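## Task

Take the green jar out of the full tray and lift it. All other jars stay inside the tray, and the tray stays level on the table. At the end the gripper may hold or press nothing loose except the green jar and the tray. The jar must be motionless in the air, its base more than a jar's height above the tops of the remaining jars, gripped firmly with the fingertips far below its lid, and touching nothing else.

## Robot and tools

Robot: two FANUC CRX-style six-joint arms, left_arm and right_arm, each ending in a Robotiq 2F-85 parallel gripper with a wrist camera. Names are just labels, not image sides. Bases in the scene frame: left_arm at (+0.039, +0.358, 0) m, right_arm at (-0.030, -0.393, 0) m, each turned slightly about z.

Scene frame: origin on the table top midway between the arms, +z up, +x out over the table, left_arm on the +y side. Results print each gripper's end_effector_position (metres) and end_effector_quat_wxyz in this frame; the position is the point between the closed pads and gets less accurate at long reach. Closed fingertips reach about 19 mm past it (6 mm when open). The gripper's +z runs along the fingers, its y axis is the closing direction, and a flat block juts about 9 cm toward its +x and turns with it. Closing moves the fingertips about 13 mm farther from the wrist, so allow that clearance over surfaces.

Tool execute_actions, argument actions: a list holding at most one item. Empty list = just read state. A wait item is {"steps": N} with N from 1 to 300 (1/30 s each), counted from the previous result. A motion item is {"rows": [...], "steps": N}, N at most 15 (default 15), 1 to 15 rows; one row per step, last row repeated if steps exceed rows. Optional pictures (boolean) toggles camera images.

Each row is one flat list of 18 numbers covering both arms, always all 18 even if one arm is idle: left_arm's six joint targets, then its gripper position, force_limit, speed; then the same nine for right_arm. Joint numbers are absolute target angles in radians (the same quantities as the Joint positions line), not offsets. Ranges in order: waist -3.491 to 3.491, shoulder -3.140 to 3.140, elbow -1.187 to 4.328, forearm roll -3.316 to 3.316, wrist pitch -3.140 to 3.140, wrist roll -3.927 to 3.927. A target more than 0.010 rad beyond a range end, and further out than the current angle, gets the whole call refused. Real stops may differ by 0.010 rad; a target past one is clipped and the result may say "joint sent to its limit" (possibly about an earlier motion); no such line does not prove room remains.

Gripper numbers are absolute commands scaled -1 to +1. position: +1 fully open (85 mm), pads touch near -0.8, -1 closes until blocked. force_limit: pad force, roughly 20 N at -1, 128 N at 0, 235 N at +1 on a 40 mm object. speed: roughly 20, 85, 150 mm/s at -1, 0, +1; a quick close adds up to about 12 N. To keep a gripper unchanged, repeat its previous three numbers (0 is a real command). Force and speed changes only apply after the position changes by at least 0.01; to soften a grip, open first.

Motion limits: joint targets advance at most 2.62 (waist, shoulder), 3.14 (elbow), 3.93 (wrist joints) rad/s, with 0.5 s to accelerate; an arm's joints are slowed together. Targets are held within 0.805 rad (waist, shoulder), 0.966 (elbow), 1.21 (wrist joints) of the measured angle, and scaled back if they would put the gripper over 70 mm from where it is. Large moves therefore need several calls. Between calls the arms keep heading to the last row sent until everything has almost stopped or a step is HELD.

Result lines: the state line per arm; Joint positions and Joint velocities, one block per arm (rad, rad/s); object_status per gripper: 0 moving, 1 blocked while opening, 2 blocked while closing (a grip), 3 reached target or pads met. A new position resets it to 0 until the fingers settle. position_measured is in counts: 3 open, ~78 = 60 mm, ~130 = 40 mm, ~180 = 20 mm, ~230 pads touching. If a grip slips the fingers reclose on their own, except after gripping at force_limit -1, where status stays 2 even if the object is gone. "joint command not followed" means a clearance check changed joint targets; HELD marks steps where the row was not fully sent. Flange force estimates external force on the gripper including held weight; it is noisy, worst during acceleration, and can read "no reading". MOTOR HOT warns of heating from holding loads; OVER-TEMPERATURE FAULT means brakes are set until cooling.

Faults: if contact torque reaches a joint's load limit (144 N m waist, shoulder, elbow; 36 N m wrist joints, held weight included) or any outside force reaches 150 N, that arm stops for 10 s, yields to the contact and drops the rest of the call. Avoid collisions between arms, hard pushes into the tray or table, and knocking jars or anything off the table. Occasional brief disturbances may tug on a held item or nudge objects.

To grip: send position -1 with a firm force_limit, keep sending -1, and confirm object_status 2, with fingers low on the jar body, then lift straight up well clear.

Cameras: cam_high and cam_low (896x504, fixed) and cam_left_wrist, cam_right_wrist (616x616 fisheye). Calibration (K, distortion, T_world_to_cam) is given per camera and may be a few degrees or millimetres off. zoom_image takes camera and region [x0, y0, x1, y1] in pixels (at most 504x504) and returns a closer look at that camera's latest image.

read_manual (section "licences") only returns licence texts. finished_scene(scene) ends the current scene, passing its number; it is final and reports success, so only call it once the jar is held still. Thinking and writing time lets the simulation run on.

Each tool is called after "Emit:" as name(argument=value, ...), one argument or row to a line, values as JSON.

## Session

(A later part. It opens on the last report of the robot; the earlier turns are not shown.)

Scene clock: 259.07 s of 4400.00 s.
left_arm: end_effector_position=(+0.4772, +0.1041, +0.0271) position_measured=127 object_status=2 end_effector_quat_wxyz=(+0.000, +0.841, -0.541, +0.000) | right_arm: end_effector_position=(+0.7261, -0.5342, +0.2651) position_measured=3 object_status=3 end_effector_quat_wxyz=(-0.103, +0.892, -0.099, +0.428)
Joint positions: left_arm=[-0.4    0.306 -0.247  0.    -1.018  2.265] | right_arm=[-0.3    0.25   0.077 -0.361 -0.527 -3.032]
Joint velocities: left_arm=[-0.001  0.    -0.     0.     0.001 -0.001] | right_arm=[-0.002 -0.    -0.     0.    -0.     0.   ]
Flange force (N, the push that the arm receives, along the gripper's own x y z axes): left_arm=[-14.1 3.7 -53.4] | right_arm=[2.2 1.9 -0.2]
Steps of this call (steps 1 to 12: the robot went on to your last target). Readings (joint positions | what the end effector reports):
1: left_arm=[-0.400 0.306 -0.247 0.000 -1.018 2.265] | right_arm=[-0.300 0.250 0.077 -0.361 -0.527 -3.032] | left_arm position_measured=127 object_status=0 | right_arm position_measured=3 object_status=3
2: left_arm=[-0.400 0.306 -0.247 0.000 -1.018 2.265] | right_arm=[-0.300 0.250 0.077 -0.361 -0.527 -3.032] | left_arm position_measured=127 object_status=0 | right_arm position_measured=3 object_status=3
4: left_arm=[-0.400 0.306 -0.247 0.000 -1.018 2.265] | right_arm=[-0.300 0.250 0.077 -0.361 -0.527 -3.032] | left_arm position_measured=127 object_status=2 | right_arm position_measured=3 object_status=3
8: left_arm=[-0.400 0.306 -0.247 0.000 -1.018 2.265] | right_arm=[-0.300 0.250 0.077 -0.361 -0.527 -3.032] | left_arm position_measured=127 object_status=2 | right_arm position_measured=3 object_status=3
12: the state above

Emit:
execute_actions(
  actions=[
    {"rows":[[-0.4004,0.2386,-0.1815,0,-1.1507,2.2646,-1,1,-0.3,-0.3,0.25,0.077,-0.361,-0.527,-3.032,1,0,0]],"steps":8},
  ],
  pictures=false,
)

Emit:
execute_actions(
  actions=[
    {"rows":[[-0.4004,0.1549,0.0224,0,-1.4383,2.2646,-1,1,-0.3,-0.3,0.25,0.077,-0.361,-0.527,-3.032,1,0,0]]},
  ],
  pictures=false,
)

Emit:
execute_actions(
  actions=[
    {"steps":25},
  ],
)

Emit:
zoom_image(
  camera="cam_low",
  region=[370, 160, 470, 270],
)

Scene clock: 268.87 s of 4400.00 s.
left_arm: end_effector_position=(+0.4775, +0.1041, +0.0824) position_measured=128 object_status=2 end_effector_quat_wxyz=(-0.000, +0.841, -0.541, +0.000) | right_arm: end_effector_position=(+0.7261, -0.5342, +0.2651) position_measured=3 object_status=3 end_effector_quat_wxyz=(-0.103, +0.892, -0.099, +0.428)
Joint positions: left_arm=[-0.4    0.241 -0.184 -0.    -1.145  2.265] | right_arm=[-0.3    0.25   0.077 -0.361 -0.527 -3.032]
Joint velocities: left_arm=[ 0.    -0.107  0.103  0.003 -0.211 -0.002] | right_arm=[ 0.    -0.     0.    -0.     0.001  0.   ]
Flange force (N, the push that the arm receives, along the gripper's own x y z axes): left_arm=[-2.6 4.9 -22.0] | right_arm=[1.4 -0.2 -1.0]
Steps of this call (steps 1 to 15: the robot went on to your last target; steps 16 to 90: nothing new was sent; then 6.53 s passed at rest; steps 91 to 98: all 8 steps of this action). Readings (joint positions | what the end effector reports):
91: left_arm=[-0.400 0.306 -0.247 -0.000 -1.018 2.265] | right_arm=[-0.300 0.250 0.077 -0.361 -0.527 -3.032] | left_arm position_measured=127 object_status=2 | right_arm position_measured=3 object_status=3
92: left_arm=[-0.400 0.303 -0.244 -0.000 -1.024 2.265] | right_arm=[-0.300 0.250 0.077 -0.361 -0.527 -3.032] | left_arm position_measured=127 object_status=2 | right_arm position_measured=3 object_status=3
94: left_arm=[-0.400 0.284 -0.225 -0.001 -1.062 2.265] | right_arm=[-0.300 0.250 0.077 -0.361 -0.527 -3.032] | left_arm position_measured=128 object_status=2 | right_arm position_measured=3 object_status=3
98: the state above

Scene clock: 269.37 s of 4400.00 s.
left_arm: end_effector_position=(+0.4773, +0.1041, +0.2096) position_measured=128 object_status=2 end_effector_quat_wxyz=(+0.000, +0.841, -0.541, -0.000) | right_arm: end_effector_position=(+0.7261, -0.5342, +0.2651) position_measured=3 object_status=3 end_effector_quat_wxyz=(-0.103, +0.892, -0.099, +0.428)
Joint positions: left_arm=[-0.4    0.155  0.022  0.    -1.437  2.265] | right_arm=[-0.3    0.25   0.077 -0.361 -0.527 -3.032]
Joint velocities: left_arm=[-0.    -0.002  0.008  0.001 -0.018 -0.   ] | right_arm=[-0.001 -0.    -0.     0.     0.001 -0.   ]
Flange force (N, the push that the arm receives, along the gripper's own x y z axes): left_arm=[7.1 -5.8 1.1] | right_arm=[2.9 0.0 1.0]
Steps of this call (steps 1 to 15: all 15 steps of this action). Readings (joint positions | what the end effector reports):
1: left_arm=[-0.400 0.239 -0.182 -0.000 -1.150 2.265] | right_arm=[-0.300 0.250 0.077 -0.361 -0.527 -3.032] | left_arm position_measured=128 object_status=2 | right_arm position_measured=3 object_status=3
2: left_arm=[-0.400 0.237 -0.177 -0.000 -1.158 2.265] | right_arm=[-0.300 0.250 0.077 -0.361 -0.527 -3.032] | left_arm position_measured=128 object_status=2 | right_arm position_measured=3 object_status=3
4: left_arm=[-0.400 0.224 -0.148 -0.000 -1.199 2.265] | right_arm=[-0.300 0.250 0.077 -0.361 -0.527 -3.032] | left_arm position_measured=128 object_status=2 | right_arm position_measured=3 object_status=3
8: left_arm=[-0.400 0.186 -0.053 -0.000 -1.332 2.265] | right_arm=[-0.300 0.250 0.077 -0.361 -0.527 -3.032] | left_arm position_measured=128 object_status=2 | right_arm position_measured=3 object_status=3
15: the state above

Scene clock: 270.20 s of 4400.00 s.
left_arm: end_effector_position=(+0.4772, +0.1041, +0.2101) position_measured=128 object_status=2 end_effector_quat_wxyz=(+0.000, +0.841, -0.541, +0.000) | right_arm: end_effector_position=(+0.7261, -0.5342, +0.2651) position_measured=3 object_status=3 end_effector_quat_wxyz=(-0.103, +0.892, -0.099, +0.428)
Joint positions: left_arm=[-0.4    0.155  0.022  0.    -1.438  2.265] | right_arm=[-0.3    0.25   0.077 -0.361 -0.527 -3.032]
Joint velocities: left_arm=[ 0.    -0.001 -0.    -0.    -0.001 -0.   ] | right_arm=[ 0.    -0.001  0.     0.001  0.002  0.   ]
Flange force (N, the push that the arm receives, along the gripper's own x y z axes): left_arm=[1.1 -0.2 1.5] | right_arm=[2.2 0.9 0.0]
Steps of this call (steps 1 to 15: the robot went on to your last target; steps 16 to 25: nothing new was sent). Readings (joint positions | what the end effector reports):
1: left_arm=[-0.400 0.155 0.022 0.000 -1.438 2.265] | right_arm=[-0.300 0.250 0.077 -0.361 -0.527 -3.032] | left_arm position_measured=128 object_status=2 | right_arm position_measured=3 object_status=3
2: left_arm=[-0.400 0.155 0.022 0.000 -1.438 2.265] | right_arm=[-0.300 0.250 0.077 -0.361 -0.527 -3.032] | left_arm position_measured=128 object_status=2 | right_arm position_measured=3 object_status=3
4: left_arm=[-0.400 0.155 0.022 0.000 -1.438 2.265] | right_arm=[-0.300 0.250 0.077 -0.361 -0.527 -3.032] | left_arm position_measured=128 object_status=2 | right_arm position_measured=3 object_status=3
8: left_arm=[-0.400 0.155 0.022 0.000 -1.438 2.265] | right_arm=[-0.300 0.250 0.077 -0.361 -0.527 -3.032] | left_arm position_measured=128 object_status=2 | right_arm position_measured=3 object_status=3
25: the state above
All arms were judged still, so your last target was given up. Only a new action makes them travel on or press farther. Fingers that are still opening or closing keep moving.
camera_calibration (this result's frames):
cam_left_wrist: T_world_to_cam=[[-0.92006, -0.38941, 0.0429986, 0.463648], [-0.367966, 0.896601, 0.246388, 0.0613292], [-0.134498, 0.21087, -0.968217, 0.396796], [0, 0, 0, 1]] pos_world=[0.502519, 0.0418886, 0.349138]
cam_right_wrist: T_world_to_cam=[[-0.0302031, -0.959352, -0.28059, -0.410487], [-0.84339, 0.175121, -0.507963, 0.860552], [0.536453, 0.221305, -0.814397, 0.0943556], [0, 0, 0, 1]] pos_world=[0.662765, -0.565383, 0.398793]

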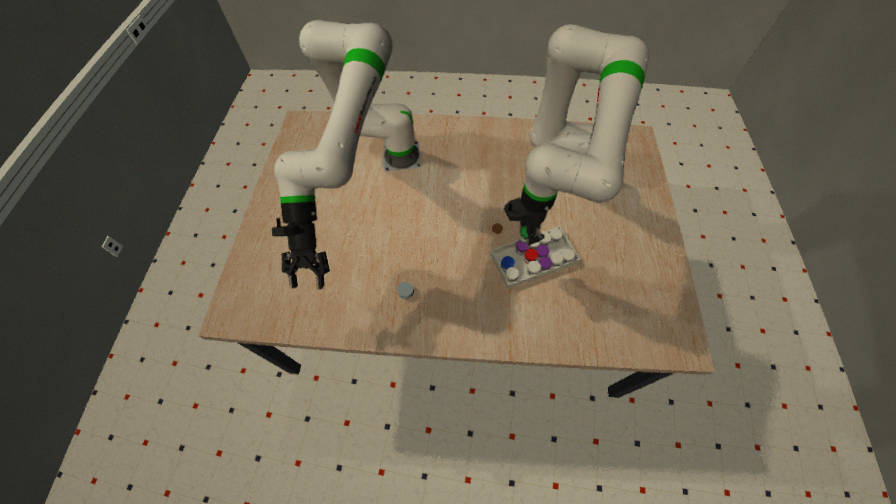

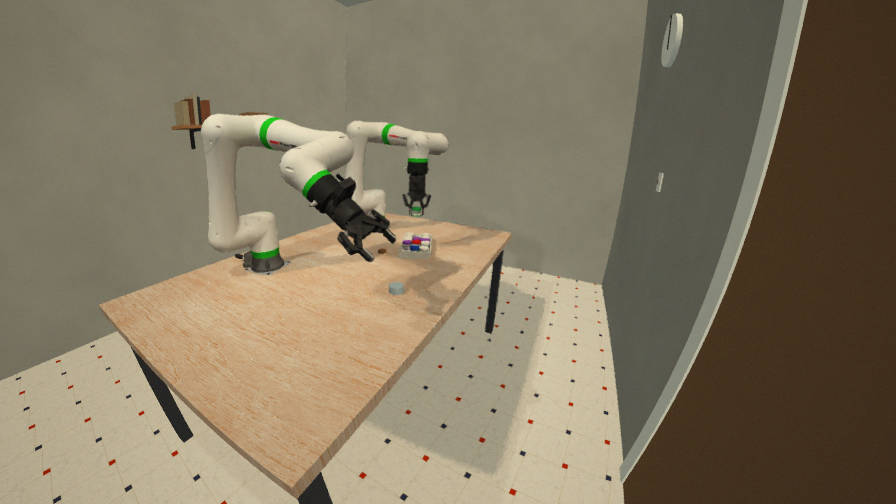

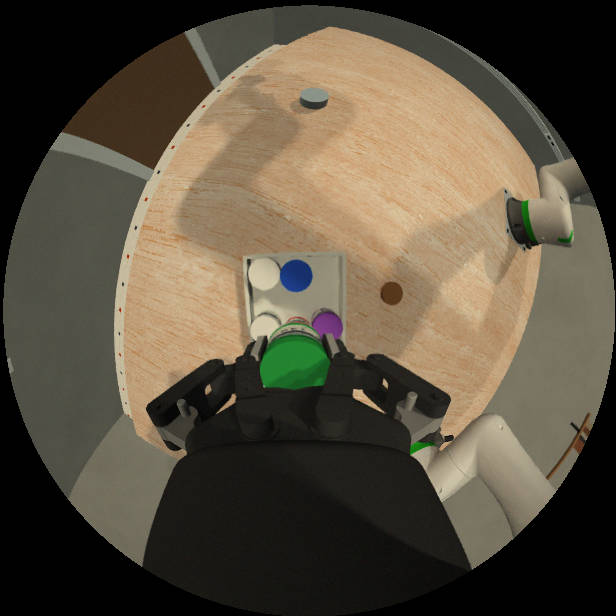

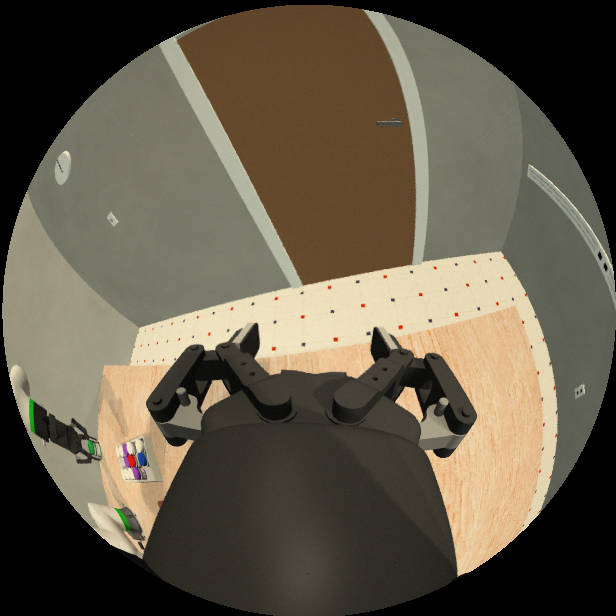

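Region (370, 160, 470, 270) of cam_low's 896x504 image, scaled by 4.582, with more detail than that image has; it fills the left 458 columns of this view, and the rest is white.

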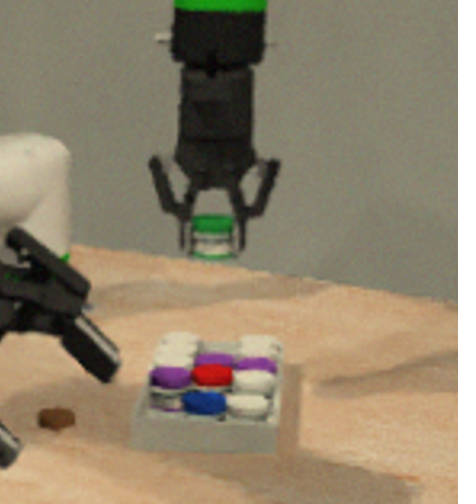

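Emit:
finished_scene(
  scene=2,
)

The scene is finished: the task was done.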